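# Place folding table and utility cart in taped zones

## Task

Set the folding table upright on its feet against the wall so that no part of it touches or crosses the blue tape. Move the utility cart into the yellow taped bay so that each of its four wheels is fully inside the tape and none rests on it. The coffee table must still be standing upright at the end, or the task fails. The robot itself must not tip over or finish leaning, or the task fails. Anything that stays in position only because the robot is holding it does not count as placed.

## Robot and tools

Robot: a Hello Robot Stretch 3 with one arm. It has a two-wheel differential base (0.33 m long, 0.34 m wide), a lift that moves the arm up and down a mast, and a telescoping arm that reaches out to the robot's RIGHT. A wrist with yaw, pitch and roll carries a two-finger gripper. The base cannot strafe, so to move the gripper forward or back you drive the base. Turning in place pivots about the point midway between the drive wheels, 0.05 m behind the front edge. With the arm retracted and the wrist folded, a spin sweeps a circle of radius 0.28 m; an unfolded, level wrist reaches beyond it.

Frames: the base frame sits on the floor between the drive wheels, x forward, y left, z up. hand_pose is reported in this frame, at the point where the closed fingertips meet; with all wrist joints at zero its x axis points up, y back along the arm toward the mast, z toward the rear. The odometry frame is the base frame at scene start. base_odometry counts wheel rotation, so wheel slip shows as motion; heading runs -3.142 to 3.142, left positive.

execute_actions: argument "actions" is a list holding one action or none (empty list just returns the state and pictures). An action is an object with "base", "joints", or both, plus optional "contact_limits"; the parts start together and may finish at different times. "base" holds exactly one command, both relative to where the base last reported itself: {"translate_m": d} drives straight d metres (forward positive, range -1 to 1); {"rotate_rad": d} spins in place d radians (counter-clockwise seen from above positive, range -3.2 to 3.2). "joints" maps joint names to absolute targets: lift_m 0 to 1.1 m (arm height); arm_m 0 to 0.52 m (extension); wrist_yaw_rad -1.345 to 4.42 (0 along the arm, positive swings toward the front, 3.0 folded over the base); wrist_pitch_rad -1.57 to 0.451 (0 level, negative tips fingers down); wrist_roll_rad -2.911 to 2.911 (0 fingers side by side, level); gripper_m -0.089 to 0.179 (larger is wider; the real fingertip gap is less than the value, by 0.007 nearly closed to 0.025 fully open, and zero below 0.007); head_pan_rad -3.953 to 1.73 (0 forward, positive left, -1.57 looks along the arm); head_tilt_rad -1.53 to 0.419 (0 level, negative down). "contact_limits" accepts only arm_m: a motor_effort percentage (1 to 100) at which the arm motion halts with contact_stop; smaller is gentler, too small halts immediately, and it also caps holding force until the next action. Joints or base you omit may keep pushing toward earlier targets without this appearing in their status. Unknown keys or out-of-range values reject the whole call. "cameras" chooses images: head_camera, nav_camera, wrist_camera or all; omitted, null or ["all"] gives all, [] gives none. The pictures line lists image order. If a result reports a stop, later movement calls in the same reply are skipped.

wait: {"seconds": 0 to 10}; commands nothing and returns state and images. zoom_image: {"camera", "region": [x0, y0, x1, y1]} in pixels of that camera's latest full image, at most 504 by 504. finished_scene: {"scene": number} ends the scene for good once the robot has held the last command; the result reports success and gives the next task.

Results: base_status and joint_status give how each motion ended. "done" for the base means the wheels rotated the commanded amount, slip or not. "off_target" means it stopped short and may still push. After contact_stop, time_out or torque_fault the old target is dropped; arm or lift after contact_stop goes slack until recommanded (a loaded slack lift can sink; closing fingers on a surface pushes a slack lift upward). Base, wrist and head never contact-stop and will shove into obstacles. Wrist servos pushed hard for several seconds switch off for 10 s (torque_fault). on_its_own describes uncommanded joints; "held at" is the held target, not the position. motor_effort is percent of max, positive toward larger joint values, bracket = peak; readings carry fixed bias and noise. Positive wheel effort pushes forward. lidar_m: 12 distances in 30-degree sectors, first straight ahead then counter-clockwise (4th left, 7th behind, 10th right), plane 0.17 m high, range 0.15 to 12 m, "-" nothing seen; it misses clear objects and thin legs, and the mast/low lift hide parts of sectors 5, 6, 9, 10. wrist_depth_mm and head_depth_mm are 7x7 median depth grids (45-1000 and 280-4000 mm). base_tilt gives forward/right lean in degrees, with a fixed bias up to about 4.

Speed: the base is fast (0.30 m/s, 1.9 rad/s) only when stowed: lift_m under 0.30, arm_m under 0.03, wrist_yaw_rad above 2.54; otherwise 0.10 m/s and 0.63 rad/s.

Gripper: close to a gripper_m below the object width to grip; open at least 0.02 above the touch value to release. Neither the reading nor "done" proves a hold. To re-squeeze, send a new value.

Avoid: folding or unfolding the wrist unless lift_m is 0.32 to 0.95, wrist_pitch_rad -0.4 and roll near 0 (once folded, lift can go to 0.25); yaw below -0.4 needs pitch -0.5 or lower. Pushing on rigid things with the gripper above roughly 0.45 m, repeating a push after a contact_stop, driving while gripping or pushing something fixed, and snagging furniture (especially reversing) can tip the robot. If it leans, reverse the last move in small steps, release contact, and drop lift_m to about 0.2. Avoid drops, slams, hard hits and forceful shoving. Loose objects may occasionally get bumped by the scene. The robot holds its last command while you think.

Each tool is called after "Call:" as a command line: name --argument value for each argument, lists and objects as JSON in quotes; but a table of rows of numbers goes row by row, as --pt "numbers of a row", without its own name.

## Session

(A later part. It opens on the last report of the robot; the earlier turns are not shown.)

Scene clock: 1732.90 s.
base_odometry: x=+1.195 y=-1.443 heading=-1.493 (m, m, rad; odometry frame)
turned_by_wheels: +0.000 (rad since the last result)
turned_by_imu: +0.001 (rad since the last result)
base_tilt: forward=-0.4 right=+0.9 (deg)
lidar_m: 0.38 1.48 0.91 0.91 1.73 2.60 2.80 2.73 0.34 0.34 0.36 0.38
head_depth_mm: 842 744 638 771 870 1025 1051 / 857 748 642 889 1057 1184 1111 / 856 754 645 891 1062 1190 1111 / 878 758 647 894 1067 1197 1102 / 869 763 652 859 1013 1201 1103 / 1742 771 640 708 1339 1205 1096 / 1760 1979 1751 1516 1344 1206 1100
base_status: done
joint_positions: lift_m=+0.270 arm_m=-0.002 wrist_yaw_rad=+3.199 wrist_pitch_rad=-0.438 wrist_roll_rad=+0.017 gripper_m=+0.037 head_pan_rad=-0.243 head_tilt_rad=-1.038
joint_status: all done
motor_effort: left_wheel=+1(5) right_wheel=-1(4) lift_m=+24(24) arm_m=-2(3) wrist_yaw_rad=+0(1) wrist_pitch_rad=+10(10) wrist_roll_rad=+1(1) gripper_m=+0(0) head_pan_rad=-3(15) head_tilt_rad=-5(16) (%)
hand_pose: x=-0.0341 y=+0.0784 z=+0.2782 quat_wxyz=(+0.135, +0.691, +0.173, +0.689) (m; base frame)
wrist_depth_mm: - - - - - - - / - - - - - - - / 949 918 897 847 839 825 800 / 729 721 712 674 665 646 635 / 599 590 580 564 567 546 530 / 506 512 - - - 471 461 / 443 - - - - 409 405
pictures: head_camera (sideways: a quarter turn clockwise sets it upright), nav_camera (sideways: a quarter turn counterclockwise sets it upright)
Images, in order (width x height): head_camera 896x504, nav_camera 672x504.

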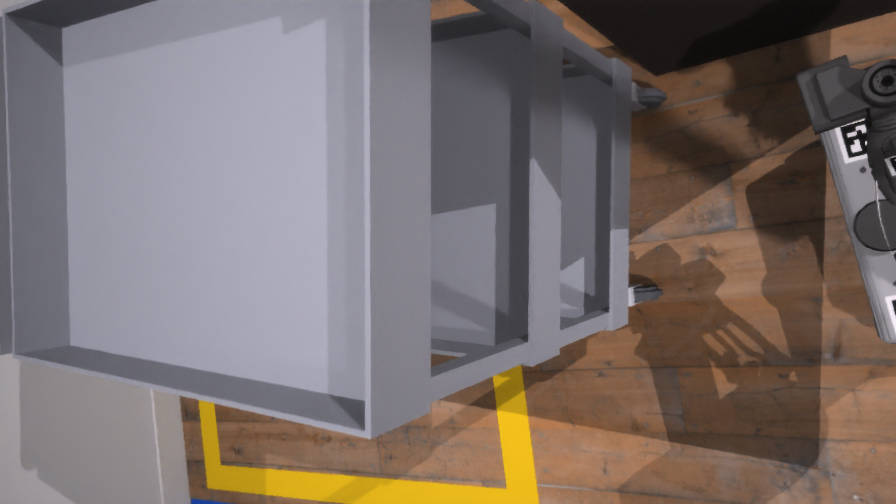

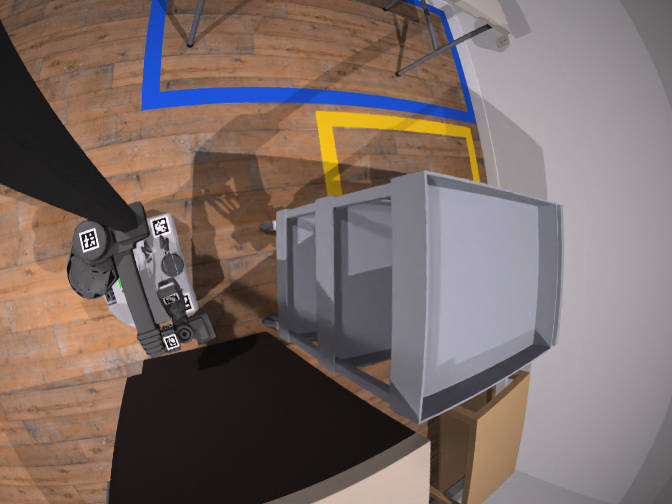

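Call:
execute_actions --actions '[{"base":{"rotate_rad":-0.5},"joints":{"head_tilt_rad":-1.05,"head_pan_rad":0}}]' --cameras '[]'

Call:
execute_actions --actions '[{"base":{"translate_m":0.15}}]' --cameras '[]'

Call:
execute_actions --actions '[{"base":{"rotate_rad":0.42}}]' --cameras '["head_camera","nav_camera"]'

Scene clock: 1770.43 s.
base_odometry: x=+1.195 y=-1.443 heading=-1.993 (m, m, rad; odometry frame)
turned_by_wheels: -0.500 (rad since the last result)
turned_by_imu: -0.491 (rad since the last result)
base_tilt: forward=-0.3 right=+0.9 (deg)
lidar_m: 0.38 0.38 1.48 0.90 1.42 1.75 2.68 2.80 2.69 0.34 0.34 0.37
head_depth_mm: 1523 1687 590 666 761 906 1052 / 1762 707 630 821 1008 1154 1101 / 867 750 645 923 1168 1192 1103 / 881 757 647 909 1129 1193 1108 / 872 761 653 899 1057 1178 1103 / 865 765 656 584 887 1202 1096 / 860 771 659 576 1310 1211 1099
base_status: done
joint_positions: lift_m=+0.270 arm_m=-0.002 wrist_yaw_rad=+3.199 wrist_pitch_rad=-0.438 wrist_roll_rad=+0.017 gripper_m=+0.037 head_pan_rad=-0.007 head_tilt_rad=-1.038
joint_status: all done
motor_effort: left_wheel=+2(7) right_wheel=-2(5) lift_m=+24(24) arm_m=-2(3) wrist_yaw_rad=+0(0) wrist_pitch_rad=+10(10) wrist_roll_rad=+1(1) gripper_m=-1(0) head_pan_rad=+3(18) head_tilt_rad=-4(4) (%)
hand_pose: x=-0.0341 y=+0.0784 z=+0.2782 quat_wxyz=(+0.135, +0.691, +0.173, +0.689) (m; base frame)
wrist_depth_mm: - - - - - - - / - - - - - - - / 938 922 901 862 836 823 792 / 734 713 697 676 675 647 633 / 604 589 577 560 571 545 528 / 508 507 - - - 475 455 / 445 - - - - 410 406
pictures: none
No camera images: the call's "cameras" was empty. Leave "cameras" out to get every camera's image.

Scene clock: 1772.57 s.
base_odometry: x=+1.134 y=-1.580 heading=-1.993 (m, m, rad; odometry frame)
turned_by_wheels: +0.000 (rad since the last result)
turned_by_imu: +0.000 (rad since the last result)
base_tilt: forward=-0.4 right=+0.9 (deg)
lidar_m: 0.23 0.23 0.27 1.67 1.66 1.81 2.78 2.94 0.35 0.28 0.28 0.26
head_depth_mm: 1516 1615 1636 517 643 749 902 / 1723 1791 616 560 748 1064 1098 / 1837 725 644 563 799 1143 1101 / 815 755 647 566 799 1072 1110 / 806 762 652 568 529 1040 1104 / 795 767 654 571 523 796 1096 / 1516 771 658 573 517 1157 1102
base_status: done
joint_positions: lift_m=+0.270 arm_m=-0.002 wrist_yaw_rad=+3.199 wrist_pitch_rad=-0.438 wrist_roll_rad=+0.017 gripper_m=+0.037 head_pan_rad=-0.007 head_tilt_rad=-1.038
joint_status: not commanded
motor_effort: left_wheel=+2(9) right_wheel=-2(4) lift_m=+24(24) arm_m=-3(2) wrist_yaw_rad=+0(0) wrist_pitch_rad=+10(10) wrist_roll_rad=+1(1) gripper_m=+0(1) head_pan_rad=+3(2) head_tilt_rad=-4(4) (%)
hand_pose: x=-0.0341 y=+0.0784 z=+0.2782 quat_wxyz=(+0.135, +0.691, +0.173, +0.689) (m; base frame)
wrist_depth_mm: - - - - - - - / - - - - - - 283 / 955 913 882 855 855 811 312 / 733 718 700 679 663 648 317 / 604 587 577 566 570 531 294 / 504 511 - - - 442 303 / 444 - - - - 393 404
pictures: none
No camera images: the call's "cameras" was empty. Leave "cameras" out to get every camera's image.

Scene clock: 1773.83 s.
base_odometry: x=+1.134 y=-1.580 heading=-1.573 (m, m, rad; odometry frame)
turned_by_wheels: +0.420 (rad since the last result)
turned_by_imu: +0.413 (rad since the last result)
base_tilt: forward=-0.3 right=+0.9 (deg)
lidar_m: 0.23 0.26 1.70 0.95 1.73 2.44 2.94 0.38 0.29 0.28 0.28 0.23
head_depth_mm: 783 743 638 558 512 831 960 / 787 749 641 561 523 1032 1102 / 803 753 645 564 526 1053 1106 / 812 758 649 566 801 1087 1110 / 1658 732 648 569 740 1155 1106 / 1688 1930 1671 551 670 1205 1094 / 1712 1934 1736 1515 1348 1206 1100
base_status: done
joint_positions: lift_m=+0.270 arm_m=-0.002 wrist_yaw_rad=+3.199 wrist_pitch_rad=-0.438 wrist_roll_rad=+0.017 gripper_m=+0.037 head_pan_rad=-0.007 head_tilt_rad=-1.038
joint_status: not commanded
motor_effort: left_wheel=-1(6) right_wheel=+2(5) lift_m=+24(24) arm_m=-2(3) wrist_yaw_rad=+0(1) wrist_pitch_rad=+10(10) wrist_roll_rad=+1(1) gripper_m=-1(0) head_pan_rad=+2(3) head_tilt_rad=-5(5) (%)
hand_pose: x=-0.0341 y=+0.0784 z=+0.2782 quat_wxyz=(+0.135, +0.691, +0.173, +0.689) (m; base frame)
wrist_depth_mm: - - - - - - - / - - - - - - - / 955 904 896 862 845 815 786 / 727 705 702 679 668 647 635 / 599 594 582 558 571 554 537 / 504 510 - - - 469 464 / 442 - - - - 413 402
pictures: head_camera (sideways: a quarter turn clockwise sets it upright), nav_camera (sideways: a quarter turn counterclockwise sets it upright)
Images, in order (width x height): head_camera 896x504, nav_camera 672x504.

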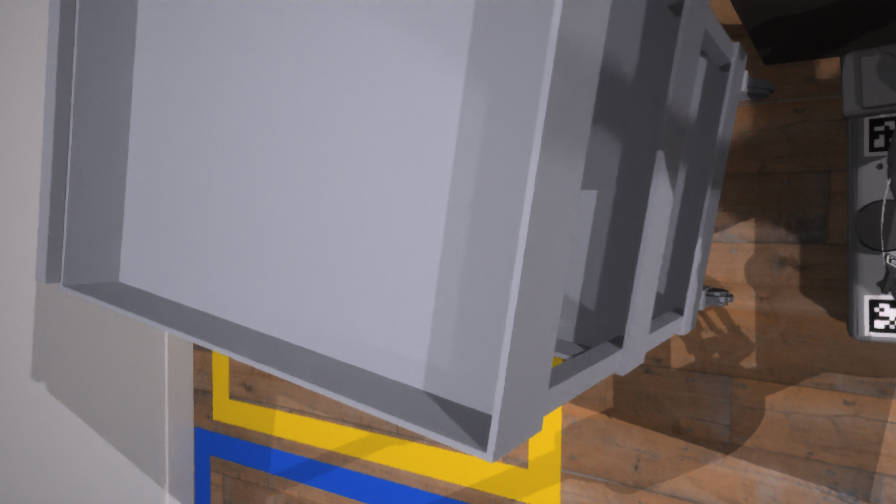

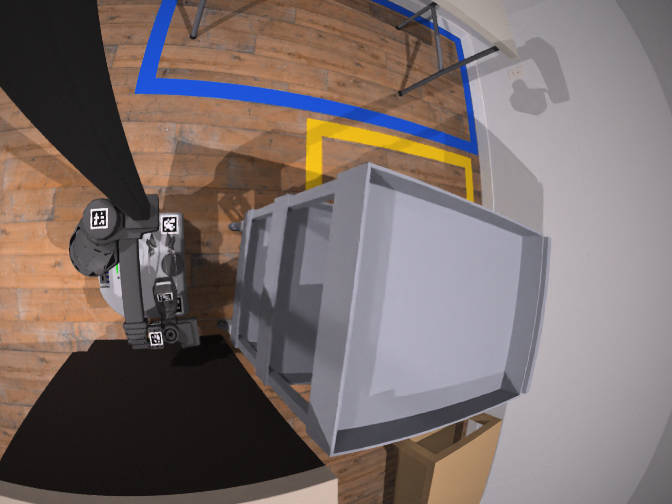

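Call:
execute_actions --actions '[{"base":{"translate_m":0.35},"joints":{"head_tilt_rad":-0.95}}]' --cameras '["head_camera","nav_camera"]'

Scene clock: 1784.40 s.
base_odometry: x=+1.133 y=-1.930 heading=-1.573 (m, m, rad; odometry frame)
turned_by_wheels: +0.000 (rad since the last result)
turned_by_imu: -0.022 (rad since the last result)
base_tilt: forward=-0.3 right=+0.9 (deg)
lidar_m: - - 0.15 1.48 1.72 2.37 3.26 0.41 0.33 0.21 0.15 -
head_depth_mm: 1298 1413 706 599 520 460 413 / 1293 740 710 602 523 462 414 / 1301 745 713 605 525 464 422 / 1304 751 718 608 527 466 424 / 1304 1484 721 596 529 467 431 / 1306 1530 1782 1612 520 453 432 / 1313 1532 1797 1624 1406 1238 1078
base_status: done
joint_positions: lift_m=+0.270 arm_m=-0.002 wrist_yaw_rad=+3.200 wrist_pitch_rad=-0.438 wrist_roll_rad=+0.017 gripper_m=+0.037 head_pan_rad=-0.005 head_tilt_rad=-0.947
joint_status: all done
motor_effort: left_wheel=+2(17) right_wheel=+0(45) lift_m=+25(25) arm_m=-2(3) wrist_yaw_rad=+0(2) wrist_pitch_rad=+10(10) wrist_roll_rad=+1(1) gripper_m=-1(0) head_pan_rad=+2(3) head_tilt_rad=-1(7) (%)
hand_pose: x=-0.0342 y=+0.0784 z=+0.2781 quat_wxyz=(+0.135, +0.691, +0.173, +0.689) (m; base frame)
wrist_depth_mm: - - - - - - - / - - - - - - 933 / 942 915 896 856 853 814 165 / 740 704 701 666 666 643 173 / 606 586 583 560 574 547 195 / 498 514 - - - 251 232 / 442 - - - - 226 254
pictures: head_camera (sideways: a quarter turn clockwise sets it upright), nav_camera (sideways: a quarter turn counterclockwise sets it upright)
Images, in order (width x height): head_camera 896x504, nav_camera 672x504.

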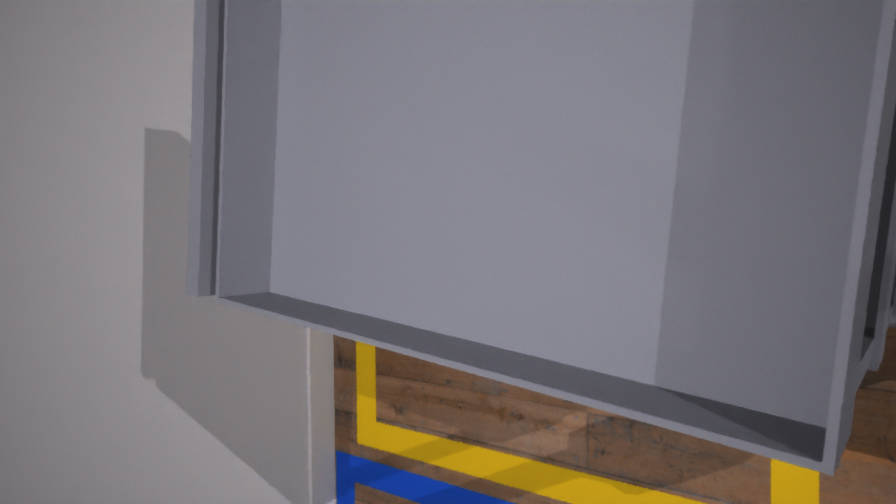

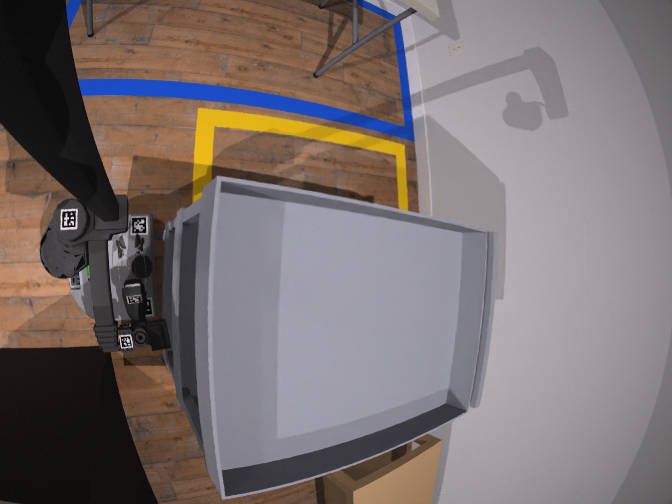

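Call:
execute_actions --actions '[{"base":{"rotate_rad":0.3},"joints":{"head_tilt_rad":-0.95,"head_pan_rad":-0.3}}]' --cameras '["head_camera","nav_camera"]'

Scene clock: 1811.83 s.
base_odometry: x=+1.133 y=-1.930 heading=-1.273 (m, m, rad; odometry frame)
turned_by_wheels: +0.300 (rad since the last result)
turned_by_imu: +0.293 (rad since the last result)
base_tilt: forward=-0.3 right=+0.9 (deg)
lidar_m: - 0.15 1.64 1.01 1.96 3.25 0.54 0.33 0.35 0.17 0.15 -
head_depth_mm: 1293 747 707 599 521 461 432 / 1298 757 711 602 522 462 433 / 1300 768 715 605 525 464 631 / 1309 777 718 608 526 466 625 / 1308 1491 736 586 530 467 658 / 1311 1530 1792 1617 513 454 1074 / 1315 1537 1804 1622 1406 1240 1106
base_status: done
joint_positions: lift_m=+0.270 arm_m=-0.002 wrist_yaw_rad=+3.200 wrist_pitch_rad=-0.438 wrist_roll_rad=+0.017 gripper_m=+0.037 head_pan_rad=-0.293 head_tilt_rad=-0.946
joint_status: all done
motor_effort: left_wheel=-2(9) right_wheel=+3(21) lift_m=+25(25) arm_m=-2(3) wrist_yaw_rad=+0(0) wrist_pitch_rad=+10(10) wrist_roll_rad=+1(1) gripper_m=-1(1) head_pan_rad=-3(20) head_tilt_rad=-2(1) (%)
hand_pose: x=-0.0341 y=+0.0784 z=+0.2781 quat_wxyz=(+0.135, +0.691, +0.173, +0.689) (m; base frame)
wrist_depth_mm: - - - - - - - / - - - - - - - / 949 904 898 842 829 811 777 / 731 705 707 679 668 655 645 / 609 591 577 561 576 547 537 / 507 517 - - - 464 458 / 446 - - - - 408 402
pictures: head_camera (sideways: a quarter turn clockwise sets it upright), nav_camera (sideways: a quarter turn counterclockwise sets it upright)
Images, in order (width x height): head_camera 896x504, nav_camera 672x504.

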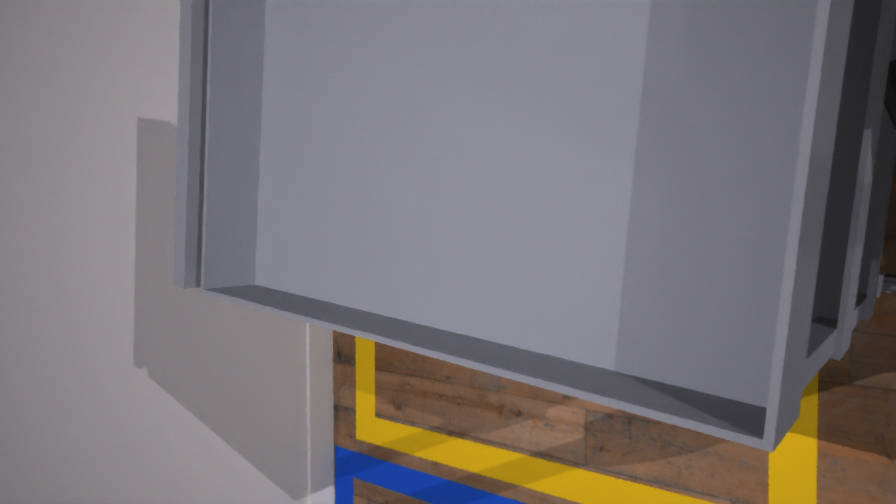

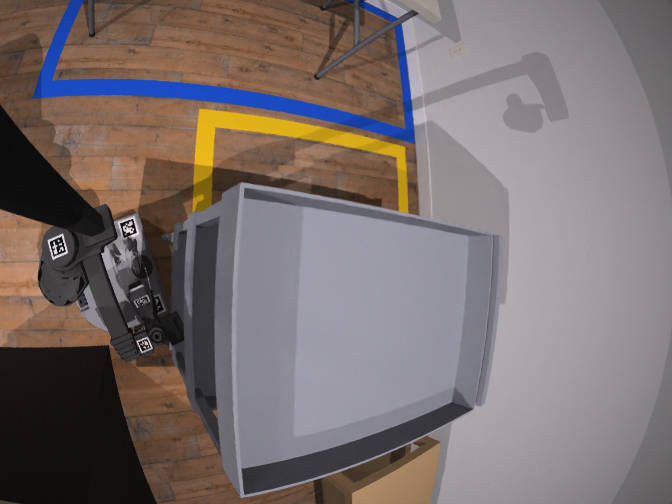

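Call:
execute_actions --actions '[{"base":{"rotate_rad":-0.33},"joints":{"head_pan_rad":0}}]' --cameras '[]'

Call:
execute_actions --actions '[{"base":{"translate_m":0.33}}]' --cameras '[]'

Call:
execute_actions --actions '[{"base":{"translate_m":-0.4},"joints":{"head_tilt_rad":-1.0,"head_pan_rad":-0.3}}]' --cameras '["head_camera","nav_camera"]'

Scene clock: 1829.77 s.
base_odometry: x=+1.133 y=-1.930 heading=-1.603 (m, m, rad; odometry frame)
turned_by_wheels: -0.330 (rad since the last result)
turned_by_imu: -0.324 (rad since the last result)
base_tilt: forward=-0.4 right=+1.0 (deg)
lidar_m: - 0.15 0.16 1.48 1.70 2.30 3.26 0.42 0.33 0.33 0.15 -
head_depth_mm: 1312 753 705 600 520 460 432 / 1308 762 709 602 522 462 433 / 1301 767 715 604 525 464 661 / 1300 774 718 608 527 466 625 / 1297 1446 705 600 530 467 627 / 1297 1510 1770 1580 515 454 1057 / 1294 1504 1776 1623 1406 1239 1094
base_status: done
joint_positions: lift_m=+0.270 arm_m=-0.002 wrist_yaw_rad=+3.200 wrist_pitch_rad=-0.438 wrist_roll_rad=+0.017 gripper_m=+0.037 head_pan_rad=-0.007 head_tilt_rad=-0.946
joint_status: all done
motor_effort: left_wheel=+3(6) right_wheel=-2(5) lift_m=+25(24) arm_m=-3(2) wrist_yaw_rad=+0(0) wrist_pitch_rad=+10(10) wrist_roll_rad=+1(1) gripper_m=+0(0) head_pan_rad=+3(21) head_tilt_rad=-2(2) (%)
hand_pose: x=-0.0341 y=+0.0784 z=+0.2781 quat_wxyz=(+0.135, +0.691, +0.173, +0.689) (m; base frame)
wrist_depth_mm: - - - - - - - / - - - - - - - / 954 904 900 852 833 828 800 / 717 707 689 670 681 659 595 / 601 591 584 567 569 543 200 / 504 506 - - - 467 214 / 445 - - - - 278 213
pictures: none
No camera images: the call's "cameras" was empty. Leave "cameras" out to get every camera's image.

Scene clock: 1832.60 s.
base_odometry: x=+1.122 y=-2.260 heading=-1.603 (m, m, rad; odometry frame)
turned_by_wheels: +0.000 (rad since the last result)
turned_by_imu: +0.002 (rad since the last result)
base_tilt: forward=-0.4 right=+0.9 (deg)
lidar_m: - - 0.15 1.65 1.71 2.31 3.57 0.57 0.68 0.18 0.15 -
head_depth_mm: 1010 1099 706 598 521 460 413 / 1006 1097 710 602 523 462 414 / 1004 749 715 605 524 464 422 / 1003 1117 698 607 527 466 429 / 999 1170 1366 593 520 467 437 / 999 1166 1410 1597 1376 451 1059 / 998 1164 1406 1593 1404 1238 1094
base_status: done
joint_positions: lift_m=+0.270 arm_m=-0.002 wrist_yaw_rad=+3.200 wrist_pitch_rad=-0.438 wrist_roll_rad=+0.017 gripper_m=+0.037 head_pan_rad=-0.005 head_tilt_rad=-0.946
joint_status: not commanded
motor_effort: left_wheel=+1(44) right_wheel=+0(11) lift_m=+24(25) arm_m=-2(2) wrist_yaw_rad=-1(0) wrist_pitch_rad=+10(10) wrist_roll_rad=+1(1) gripper_m=+0(0) head_pan_rad=+2(3) head_tilt_rad=-2(2) (%)
hand_pose: x=-0.0341 y=+0.0784 z=+0.2781 quat_wxyz=(+0.135, +0.691, +0.173, +0.689) (m; base frame)
wrist_depth_mm: - - - - - - - / - - - - - - - / 942 908 891 853 826 807 760 / 729 717 689 685 673 652 189 / 595 584 574 570 575 550 187 / 511 510 - - - 452 208 / 445 - - - - 257 241
pictures: none
No camera images: the call's "cameras" was empty. Leave "cameras" out to get every camera's image.

Scene clock: 1835.60 s.
base_odometry: x=+1.135 y=-1.860 heading=-1.603 (m, m, rad; odometry frame)
turned_by_wheels: +0.000 (rad since the last result)
turned_by_imu: +0.001 (rad since the last result)
base_tilt: forward=-0.4 right=+1.0 (deg)
lidar_m: 0.47 1.58 1.20 1.47 0.99 2.29 3.19 0.42 0.31 0.34 1.14 0.47
head_depth_mm: 1621 1806 1657 1520 1344 1202 1084 / 1511 764 655 936 1305 1199 1108 / 944 812 644 975 1214 1207 1094 / 953 817 683 977 1201 1209 1091 / 954 823 688 962 1182 1213 1094 / 953 828 692 949 1163 1219 1100 / 1234 808 684 1488 1370 1225 1105
base_status: done
joint_positions: lift_m=+0.270 arm_m=-0.002 wrist_yaw_rad=+3.200 wrist_pitch_rad=-0.438 wrist_roll_rad=+0.017 gripper_m=+0.037 head_pan_rad=-0.293 head_tilt_rad=-0.988
joint_status: all done
motor_effort: left_wheel=+1(4) right_wheel=+0(5) lift_m=+24(25) arm_m=-2(2) wrist_yaw_rad=+0(1) wrist_pitch_rad=+10(10) wrist_roll_rad=+1(1) gripper_m=+0(1) head_pan_rad=-3(21) head_tilt_rad=-5(10) (%)
hand_pose: x=-0.0341 y=+0.0784 z=+0.2781 quat_wxyz=(+0.135, +0.691, +0.173, +0.689) (m; base frame)
wrist_depth_mm: - - - - - - - / - - - - - - - / 940 921 901 853 845 824 783 / 728 727 702 684 671 647 639 / 599 584 582 564 569 546 537 / 507 510 - - - 465 457 / 446 - - - - 408 402
pictures: head_camera (sideways: a quarter turn clockwise sets it upright), nav_camera (sideways: a quarter turn counterclockwise sets it upright)
Images, in order (width x height): head_camera 896x504, nav_camera 672x504.

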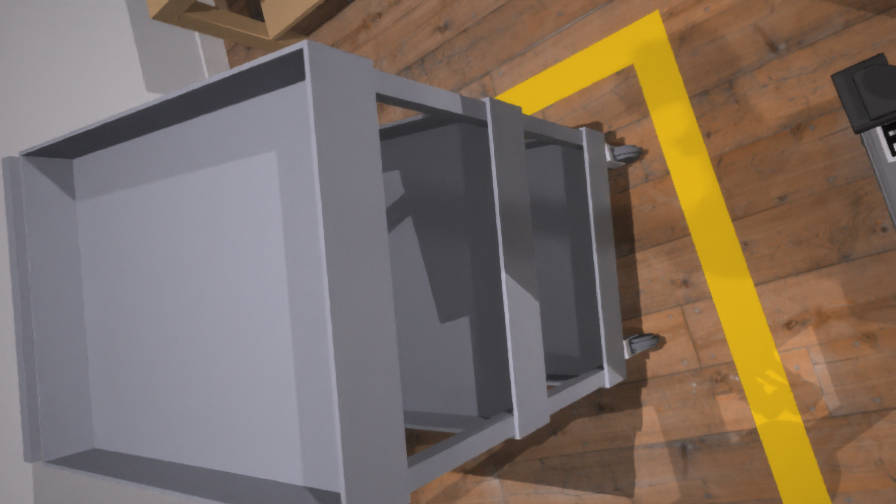

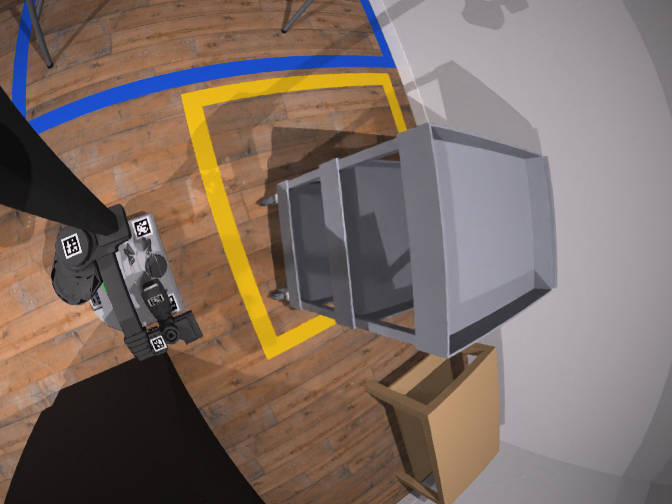

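Call:
execute_actions --actions '[{"base":{"translate_m":0.53}}]' --cameras '[]'

Call:
execute_actions --actions '[{"base":{"translate_m":-0.45},"joints":{"head_tilt_rad":-0.95,"head_pan_rad":-0.2}}]' --cameras '["head_camera","nav_camera"]'

Scene clock: 1869.80 s.
base_odometry: x=+1.118 y=-2.390 heading=-1.603 (m, m, rad; odometry frame)
turned_by_wheels: +0.000 (rad since the last result)
turned_by_imu: -0.013 (rad since the last result)
base_tilt: forward=-0.4 right=+0.9 (deg)
lidar_m: - - 0.93 1.43 1.24 2.28 3.71 0.68 0.85 0.18 0.15 -
head_depth_mm: 1057 739 669 577 509 454 693 / 1022 740 675 581 510 455 428 / 980 742 678 584 512 457 430 / 948 737 681 587 515 459 432 / 919 738 686 591 517 460 434 / 888 732 673 581 518 462 429 / 858 994 1164 1400 1326 445 430
base_status: done
joint_positions: lift_m=+0.270 arm_m=-0.002 wrist_yaw_rad=+3.199 wrist_pitch_rad=-0.438 wrist_roll_rad=+0.017 gripper_m=+0.037 head_pan_rad=-0.295 head_tilt_rad=-0.991
joint_status: not commanded
motor_effort: left_wheel=+0(7) right_wheel=+0(33) lift_m=+25(24) arm_m=-2(2) wrist_yaw_rad=+0(2) wrist_pitch_rad=+10(11) wrist_roll_rad=+1(1) gripper_m=-1(1) head_pan_rad=-2(3) head_tilt_rad=-4(4) (%)
hand_pose: x=-0.0341 y=+0.0784 z=+0.2781 quat_wxyz=(+0.136, +0.691, +0.173, +0.689) (m; base frame)
wrist_depth_mm: - - - - - - - / - - - - - - - / 941 910 885 860 828 810 794 / 737 720 705 687 661 640 587 / 597 592 578 552 565 538 173 / 512 510 - - - 463 190 / 447 - - - - 242 213
pictures: none
No camera images: the call's "cameras" was empty. Leave "cameras" out to get every camera's image.

Scene clock: 1873.03 s.
base_odometry: x=+1.133 y=-1.940 heading=-1.603 (m, m, rad; odometry frame)
turned_by_wheels: +0.000 (rad since the last result)
turned_by_imu: +0.001 (rad since the last result)
base_tilt: forward=-0.4 right=+1.0 (deg)
lidar_m: 0.52 1.49 1.14 1.48 1.69 2.26 3.27 0.43 0.34 0.59 1.10 0.52
head_depth_mm: 1443 1572 660 1504 1369 1209 1090 / 1012 857 680 988 1236 1210 1090 / 1014 862 679 1001 1219 1217 1094 / 1012 870 676 1007 1223 1224 1097 / 1013 876 674 1014 1205 1233 1099 / 1200 853 673 969 1372 1234 1105 / 1240 1416 1595 1614 1403 1240 1108
base_status: done
joint_positions: lift_m=+0.270 arm_m=-0.002 wrist_yaw_rad=+3.199 wrist_pitch_rad=-0.438 wrist_roll_rad=+0.017 gripper_m=+0.037 head_pan_rad=-0.207 head_tilt_rad=-0.951
joint_status: all done
motor_effort: left_wheel=+1(4) right_wheel=+0(4) lift_m=+24(25) arm_m=-2(2) wrist_yaw_rad=+0(0) wrist_pitch_rad=+10(10) wrist_roll_rad=+1(1) gripper_m=+0(0) head_pan_rad=+3(12) head_tilt_rad=+0(4) (%)
hand_pose: x=-0.0341 y=+0.0784 z=+0.2781 quat_wxyz=(+0.136, +0.691, +0.173, +0.689) (m; base frame)
wrist_depth_mm: - - - - - - - / - - - - - - - / 950 931 893 852 832 822 788 / 727 711 726 681 667 651 641 / 597 589 579 573 568 542 536 / 513 508 - - - 470 458 / 446 - - - - 404 401
pictures: head_camera (sideways: a quarter turn clockwise sets it upright), nav_camera (sideways: a quarter turn counterclockwise sets it upright)
Images, in order (width x height): head_camera 896x504, nav_camera 672x504.

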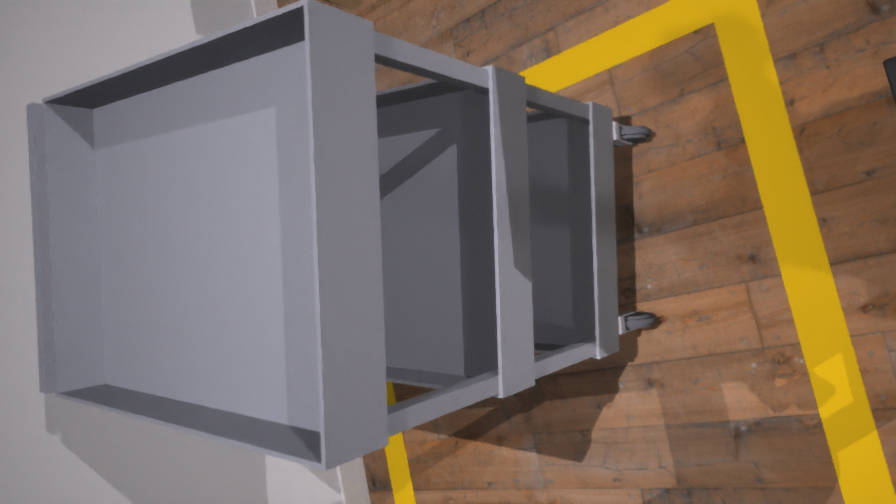

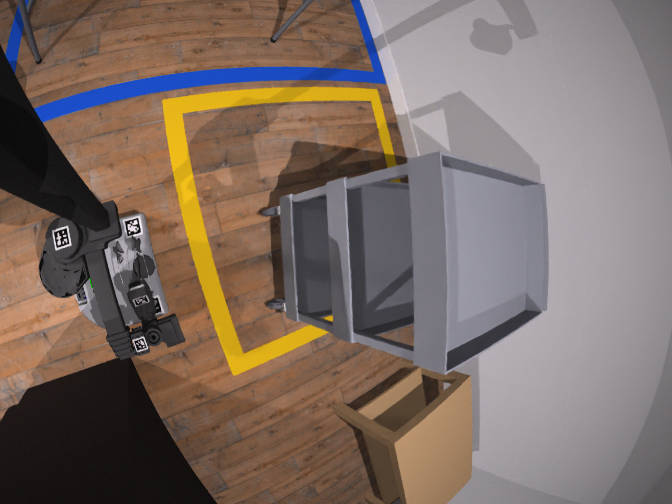

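Call:
execute_actions --actions '[{"base":{"translate_m":0.09},"joints":{"head_pan_rad":-1.57,"head_tilt_rad":-0.9}}]' --cameras '[]'

Call:
execute_actions --actions '[{"base":{"rotate_rad":1.63}}]' --cameras '["nav_camera"]'

Scene clock: 1931.00 s.
base_odometry: x=+1.130 y=-2.030 heading=-1.603 (m, m, rad; odometry frame)
turned_by_wheels: +0.000 (rad since the last result)
turned_by_imu: +0.001 (rad since the last result)
base_tilt: forward=-0.4 right=+1.0 (deg)
lidar_m: 0.43 1.40 1.09 1.64 1.50 2.26 3.35 0.43 0.39 0.90 1.05 0.43
head_depth_mm: 938 788 795 811 830 873 1080 / 1144 1177 1208 1246 1294 1193 1116 / 1822 2083 1932 1648 1414 1235 1136 / 1868 2162 1986 1655 1423 1240 1143 / 1864 2169 2006 1660 1425 1252 1106 / 1858 2110 2010 1677 1434 1253 1112 / 1860 1721 1690 1570 1438 1257 1067
base_status: done
joint_positions: lift_m=+0.270 arm_m=-0.002 wrist_yaw_rad=+3.199 wrist_pitch_rad=-0.438 wrist_roll_rad=+0.017 gripper_m=+0.037 head_pan_rad=-1.563 head_tilt_rad=-0.902
joint_status: all done
motor_effort: left_wheel=+1(7) right_wheel=+0(3) lift_m=+24(25) arm_m=-1(3) wrist_yaw_rad=+0(0) wrist_pitch_rad=+10(10) wrist_roll_rad=+1(1) gripper_m=+1(0) head_pan_rad=-3(35) head_tilt_rad=+1(6) (%)
hand_pose: x=-0.0341 y=+0.0784 z=+0.2781 quat_wxyz=(+0.136, +0.691, +0.173, +0.689) (m; base frame)
wrist_depth_mm: - - - - - - - / - - - - - - - / 945 915 895 852 855 825 800 / 735 713 711 677 666 654 644 / 599 586 572 565 578 544 536 / 510 511 - - - 468 458 / 438 - - - - 409 400
pictures: none
No camera images: the call's "cameras" was empty. Leave "cameras" out to get every camera's image.

Scene clock: 1933.23 s.
base_odometry: x=+1.130 y=-2.030 heading=+0.027 (m, m, rad; odometry frame)
turned_by_wheels: +1.630 (rad since the last result)
turned_by_imu: +1.602 (rad since the last result)
base_tilt: forward=-0.3 right=+1.0 (deg)
lidar_m: 1.51 1.04 2.38 3.36 0.41 0.39 1.09 1.05 0.43 0.43 1.42 1.09
head_depth_mm: 1168 926 746 602 888 1105 1095 / 1155 937 753 622 893 1152 1119 / 1154 946 756 628 913 1173 1136 / 1199 1328 741 682 934 1199 1137 / 1208 1394 1616 1591 1430 1245 1107 / 1212 1401 1668 1681 1433 1253 1112 / 1215 1410 1672 1677 1438 1257 1121
base_status: done
joint_positions: lift_m=+0.270 arm_m=-0.002 wrist_yaw_rad=+3.199 wrist_pitch_rad=-0.438 wrist_roll_rad=+0.017 gripper_m=+0.037 head_pan_rad=-1.563 head_tilt_rad=-0.902
joint_status: not commanded
motor_effort: left_wheel=-1(6) right_wheel=+1(7) lift_m=+24(25) arm_m=-2(3) wrist_yaw_rad=+0(0) wrist_pitch_rad=+10(10) wrist_roll_rad=+1(1) gripper_m=+0(1) head_pan_rad=-3(3) head_tilt_rad=+0(1) (%)
hand_pose: x=-0.0341 y=+0.0783 z=+0.2781 quat_wxyz=(+0.136, +0.691, +0.173, +0.689) (m; base frame)
wrist_depth_mm: 316 438 - - - - - / 327 433 622 - - - - / 348 431 624 853 823 812 807 / 380 432 637 672 671 655 642 / 432 445 570 569 573 541 536 / 482 483 - - - 469 465 / 446 - - - - 409 402
pictures: nav_camera (sideways: a quarter turn counterclockwise sets it upright)
Images, in order (width x height): nav_camera 672x504.

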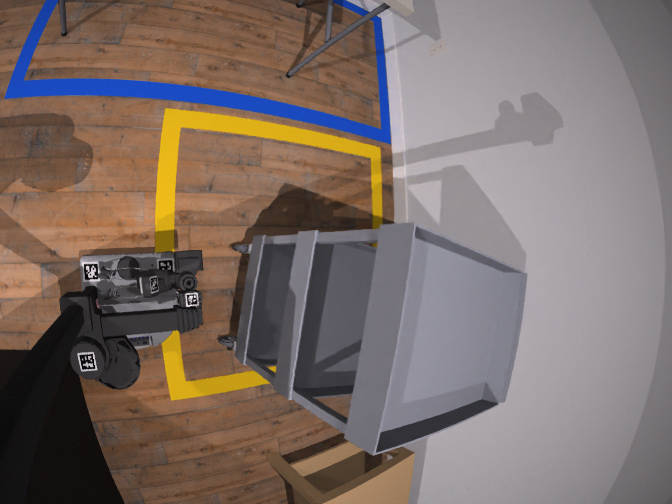

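Behind is clear (1.05 m). Back up west.

Call:
execute_actions --actions '[{"base":{"translate_m":-0.45},"joints":{"head_pan_rad":-1.4,"head_tilt_rad":-0.95}}]' --cameras '["head_camera","nav_camera"]'

Scene clock: 1941.87 s.
base_odometry: x=+0.680 y=-2.042 heading=+0.027 (m, m, rad; odometry frame)
turned_by_wheels: +0.000 (rad since the last result)
turned_by_imu: +0.001 (rad since the last result)
base_tilt: forward=-0.3 right=+1.0 (deg)
lidar_m: 1.94 1.46 0.27 0.27 0.28 0.38 1.11 0.69 0.69 0.38 0.37 0.62
head_depth_mm: 1169 1352 1603 1585 1373 1213 1087 / 1152 977 1598 1589 1380 1217 1128 / 1150 884 771 1084 1337 1220 1141 / 1165 891 726 635 878 1175 1101 / 1006 900 730 617 921 1194 1101 / 1219 904 737 662 1099 1233 1106 / 1306 864 739 968 1190 1241 1108
base_status: done
joint_positions: lift_m=+0.270 arm_m=-0.002 wrist_yaw_rad=+3.199 wrist_pitch_rad=-0.438 wrist_roll_rad=+0.017 gripper_m=+0.037 head_pan_rad=-1.407 head_tilt_rad=-0.938
joint_status: all done
motor_effort: left_wheel=-1(6) right_wheel=+2(3) lift_m=+24(25) arm_m=-2(2) wrist_yaw_rad=+0(0) wrist_pitch_rad=+10(10) wrist_roll_rad=+1(1) gripper_m=+0(0) head_pan_rad=+2(16) head_tilt_rad=-4(9) (%)
hand_pose: x=-0.0341 y=+0.0783 z=+0.2781 quat_wxyz=(+0.136, +0.691, +0.173, +0.689) (m; base frame)
wrist_depth_mm: 292 290 - 277 278 273 - / 321 317 313 303 301 297 - / 356 352 345 333 328 323 806 / 393 384 381 370 364 362 650 / 438 434 423 416 397 509 536 / 493 484 - - - 455 462 / 449 - - - - 409 403
pictures: head_camera (sideways: a quarter turn clockwise sets it upright), nav_camera (sideways: a quarter turn counterclockwise sets it upright)
Images, in order (width x height): head_camera 896x504, nav_camera 672x504.

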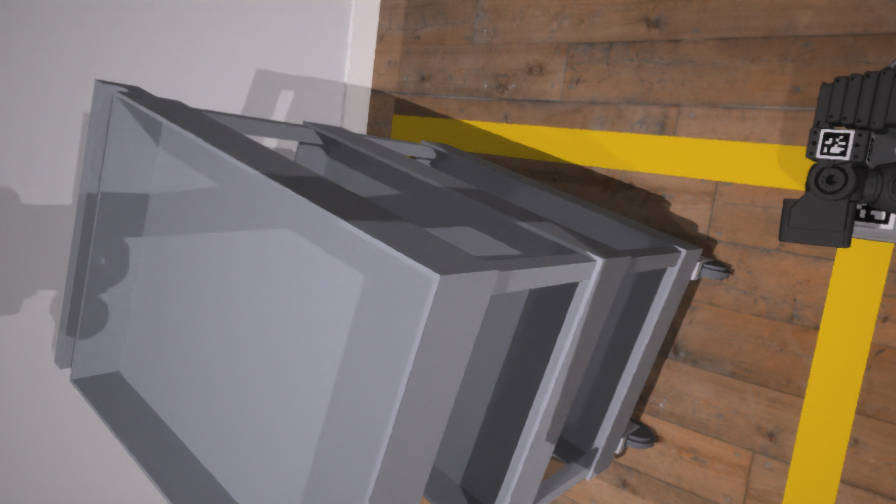

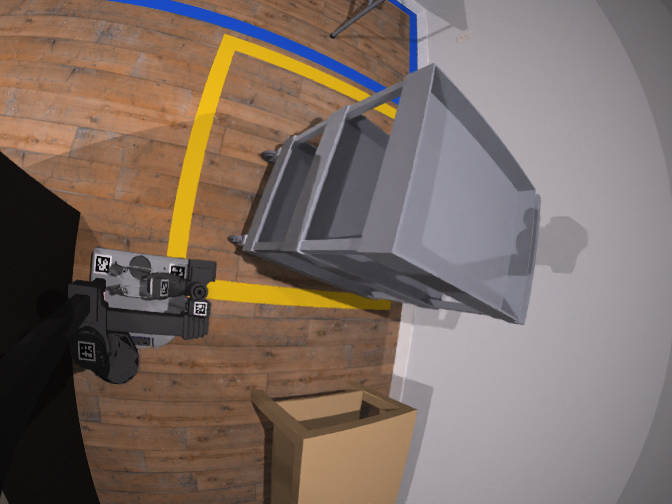

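Call:
zoom_image --camera "head_camera" --region '[280, 60, 760, 330]'

Region (280, 60, 760, 330) of head_camera's 896x504 image, scaled by 1.050, with more detail than that image has; it fills the top 284 rows of this view, and the rest is white.

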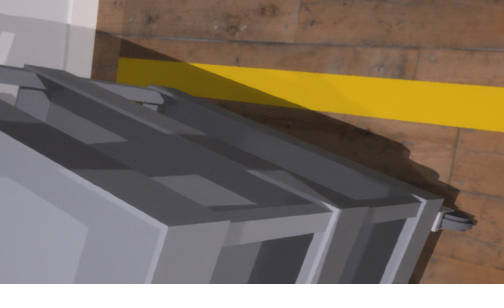

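Call:
execute_actions --actions '[{"joints":{"head_pan_rad":-2.1,"head_tilt_rad":-0.85}}]' --cameras '["head_camera"]'

Scene clock: 1978.83 s.
base_odometry: x=+0.680 y=-2.042 heading=+0.027 (m, m, rad; odometry frame)
turned_by_wheels: +0.000 (rad since the last result)
turned_by_imu: +0.001 (rad since the last result)
base_tilt: forward=-0.4 right=+1.0 (deg)
lidar_m: 1.94 1.46 0.27 0.26 0.28 0.38 1.12 0.69 0.69 0.38 0.37 0.62
head_depth_mm: 1583 1845 1355 1172 1419 1253 1105 / 1499 1734 1367 1117 1358 1259 1110 / 1405 1626 1377 1223 1398 1260 1130 / 1331 1519 1658 1603 1464 1267 1135 / 1262 1434 1662 1742 1472 1271 1125 / 1203 1354 1557 1706 1473 1252 1089 / 1145 1291 1471 1573 989 816 981
base_status: not commanded
joint_positions: lift_m=+0.270 arm_m=-0.002 wrist_yaw_rad=+3.199 wrist_pitch_rad=-0.438 wrist_roll_rad=+0.017 gripper_m=+0.037 head_pan_rad=-2.093 head_tilt_rad=-0.853
joint_status: all done
motor_effort: left_wheel=-1(1) right_wheel=+1(2) lift_m=+25(25) arm_m=-2(1) wrist_yaw_rad=+0(0) wrist_pitch_rad=+10(10) wrist_roll_rad=+1(1) gripper_m=-1(0) head_pan_rad=-3(32) head_tilt_rad=+1(8) (%)
hand_pose: x=-0.0341 y=+0.0783 z=+0.2781 quat_wxyz=(+0.136, +0.691, +0.173, +0.689) (m; base frame)
wrist_depth_mm: 294 288 - 280 277 274 - / 323 316 314 305 299 295 - / 353 349 344 333 329 324 790 / 393 384 380 369 361 363 638 / 442 430 423 410 397 507 533 / 492 482 - - - 453 459 / 440 - - - - 410 405
pictures: head_camera (sideways: a quarter turn clockwise sets it upright)
Images, in order (width x height): head_camera 896x504.

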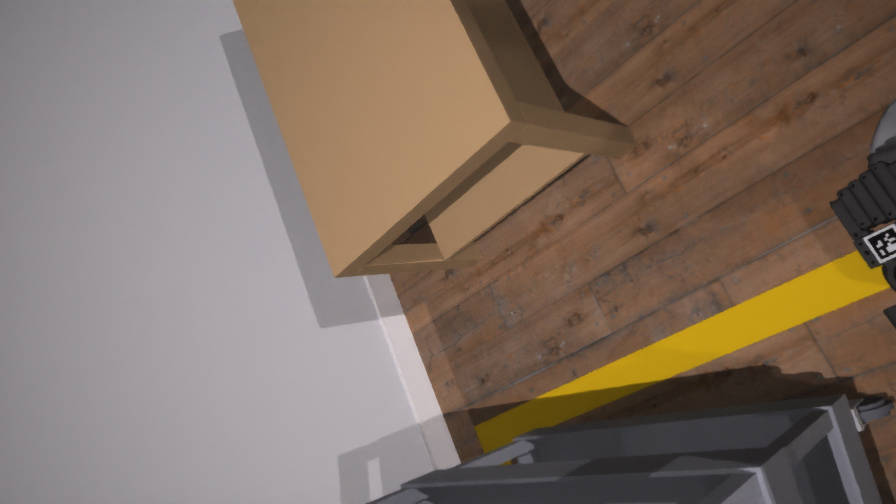

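Call:
execute_actions --actions '[{"joints":{"lift_m":0.36,"wrist_pitch_rad":-0.4,"head_pan_rad":-1.5,"head_tilt_rad":-1.0}}]' --cameras '[]'

Call:
execute_actions --actions '[{"joints":{"wrist_yaw_rad":0.15}}]' --cameras '["wrist_camera","head_camera"]'

Scene clock: 2003.17 s.
base_odometry: x=+0.680 y=-2.042 heading=+0.027 (m, m, rad; odometry frame)
turned_by_wheels: +0.000 (rad since the last result)
turned_by_imu: +0.001 (rad since the last result)
base_tilt: forward=-0.4 right=+1.0 (deg)
lidar_m: 1.94 1.46 0.27 0.27 0.28 0.38 1.11 0.69 0.69 0.38 0.37 0.62
head_depth_mm: 1206 1421 1671 1519 1340 1195 1085 / 1216 1431 1688 1535 1347 1206 - / 904 1063 1604 1483 1351 1222 - / 919 818 720 980 1203 1213 1092 / 939 824 689 612 895 1197 1095 / 952 830 691 631 1109 1220 1099 / 965 836 698 937 1192 1221 1103
base_status: not commanded
joint_positions: lift_m=+0.360 arm_m=-0.002 wrist_yaw_rad=+3.199 wrist_pitch_rad=-0.423 wrist_roll_rad=+0.017 gripper_m=+0.037 head_pan_rad=-1.507 head_tilt_rad=-0.987
joint_status: all done
motor_effort: left_wheel=-1(1) right_wheel=+2(2) lift_m=+28(28) arm_m=-3(2) wrist_yaw_rad=+0(0) wrist_pitch_rad=+12(13) wrist_roll_rad=+1(1) gripper_m=+0(1) head_pan_rad=+3(28) head_tilt_rad=-5(15) (%)
hand_pose: x=-0.0342 y=+0.0804 z=+0.3715 quat_wxyz=(+0.130, +0.692, +0.167, +0.690) (m; base frame)
wrist_depth_mm: 294 289 - 277 277 272 - / 319 316 311 304 301 292 - / 353 348 341 333 327 321 - / 388 381 377 363 358 358 810 / 437 429 416 406 389 415 664 / 498 488 472 457 - 563 573 / 541 533 - 505 497 509 499
pictures: none
No camera images: the call's "cameras" was empty. Leave "cameras" out to get every camera's image.

Scene clock: 2005.70 s.
base_odometry: x=+0.680 y=-2.042 heading=+0.027 (m, m, rad; odometry frame)
turned_by_wheels: +0.000 (rad since the last result)
turned_by_imu: +0.000 (rad since the last result)
base_tilt: forward=-0.4 right=+1.0 (deg)
lidar_m: 1.94 1.46 0.27 0.27 0.28 0.38 1.12 0.69 0.69 0.38 0.37 0.62
head_depth_mm: 1207 1418 1669 1529 1344 1201 1090 / 1219 1432 1689 1532 1353 1205 - / 899 1059 1604 1482 1351 1234 - / 919 822 721 980 1200 1194 1101 / 939 825 688 612 896 1198 1098 / 950 831 694 633 1108 1219 1102 / 964 835 697 936 1195 1224 1106
base_status: not commanded
joint_positions: lift_m=+0.360 arm_m=-0.002 wrist_yaw_rad=+0.153 wrist_pitch_rad=-0.423 wrist_roll_rad=+0.017 gripper_m=+0.037 head_pan_rad=-1.507 head_tilt_rad=-0.987
joint_status: all done
motor_effort: left_wheel=-1(1) right_wheel=+2(2) lift_m=+28(28) arm_m=-1(2) wrist_yaw_rad=-2(2) wrist_pitch_rad=+12(12) wrist_roll_rad=+1(1) gripper_m=+0(1) head_pan_rad=+2(3) head_tilt_rad=-5(5) (%)
hand_pose: x=+0.0126 y=-0.3643 z=+0.3715 quat_wxyz=(+0.695, +0.200, -0.684, -0.097) (m; base frame)
wrist_depth_mm: 121 145 201 - 945 927 903 / 128 153 - - - - 965 / - 160 773 759 - - 749 / 572 170 606 598 814 802 775 / 514 188 526 524 714 664 668 / 441 411 228 583 - 585 569 / 363 362 306 509 525 502 498
pictures: head_camera (sideways: a quarter turn clockwise sets it upright), wrist_camera
Images, in order (width x height): head_camera 896x504, wrist_camera 644x364.

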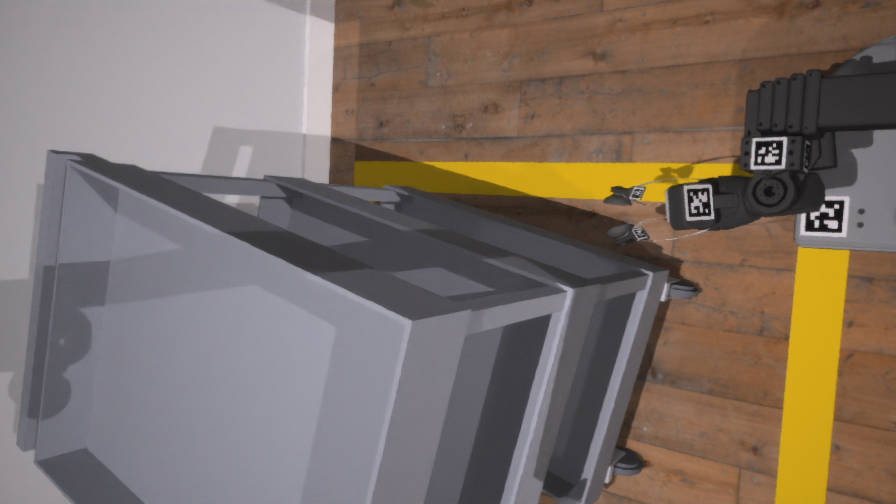

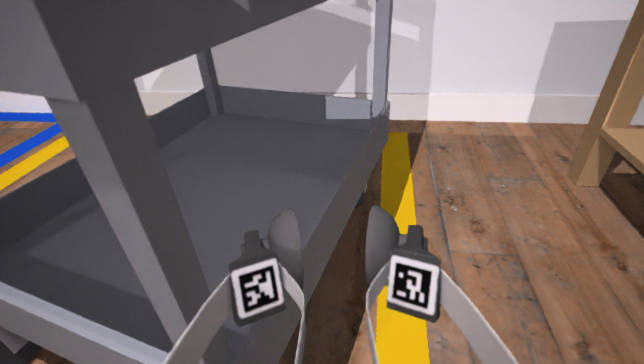

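Call:
execute_actions --actions '[{"joints":{"lift_m":0.07,"arm_m":0.5,"wrist_yaw_rad":0.0,"wrist_pitch_rad":0.0,"gripper_m":0.0}}]' --cameras '["wrist_camera","head_camera"]'

Scene clock: 2048.67 s.
base_odometry: x=+0.680 y=-2.042 heading=+0.026 (m, m, rad; odometry frame)
turned_by_wheels: +0.000 (rad since the last result)
turned_by_imu: +0.001 (rad since the last result)
base_tilt: forward=-0.3 right=+1.0 (deg)
lidar_m: 1.94 1.46 0.27 0.27 0.28 0.38 1.11 0.69 0.69 0.38 0.38 0.62
head_depth_mm: 1207 1418 1668 1528 1341 1195 1087 / 1217 1434 1686 1532 1345 1202 1116 / 923 1373 1649 1526 1341 1206 - / 919 820 736 1000 1220 1198 1103 / 939 822 689 613 912 1197 1095 / 949 829 692 930 1142 1223 1099 / 963 836 697 951 1205 1223 1105
base_status: not commanded
joint_positions: lift_m=+0.070 arm_m=+0.500 wrist_yaw_rad=-0.055 wrist_pitch_rad=-0.025 wrist_roll_rad=+0.017 gripper_m=+0.000 head_pan_rad=-1.507 head_tilt_rad=-0.987
joint_status: wrist_yaw_rad off_target (ended at -0.055, target +0.000); the others done
on_its_own: wrist_yaw_rad is held at -0.048, not at your +0.000, by its stall guard, which is not easing now
motor_effort: left_wheel=-5(11) right_wheel=+6(16) lift_m=+21(24) arm_m=+7(8) wrist_yaw_rad=+6(32) wrist_pitch_rad=+14(14) wrist_roll_rad=+1(1) gripper_m=-3(91) head_pan_rad=+3(3) head_tilt_rad=-5(5) (%)
hand_pose: x=-0.0354 y=-0.8997 z=+0.1783 quat_wxyz=(+0.701, -0.010, -0.713, -0.028) (m; base frame)
wrist_depth_mm: 553 545 183 569 567 563 583 / 566 572 187 578 593 583 593 / 589 583 580 605 600 601 604 / 244 235 195 610 622 622 627 / 254 236 113 411 614 626 621 / - 70 104 - 497 468 450 / - 72 103 374 362 364 356
pictures: head_camera (sideways: a quarter turn clockwise sets it upright), wrist_camera
Images, in order (width x height): head_camera 896x504, wrist_camera 644x364.

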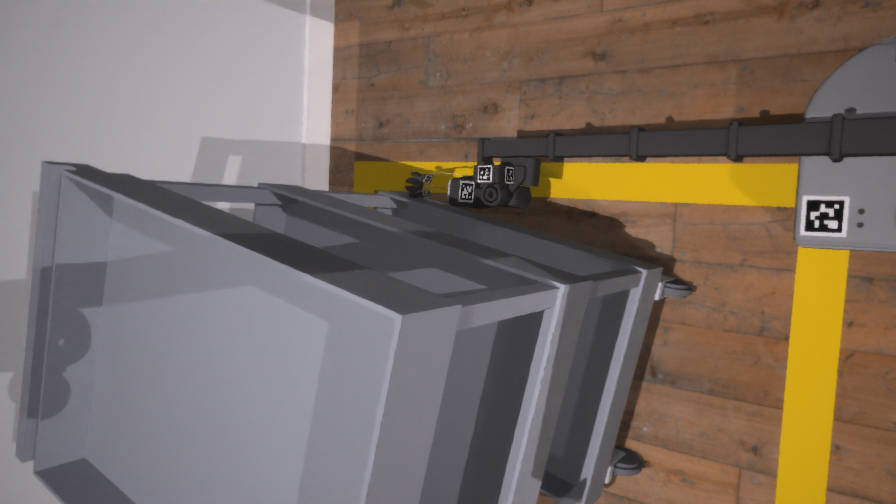

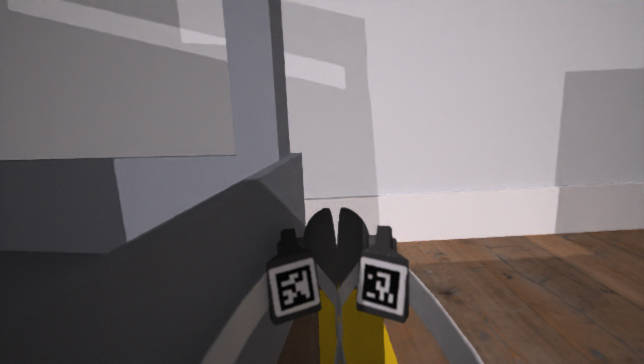

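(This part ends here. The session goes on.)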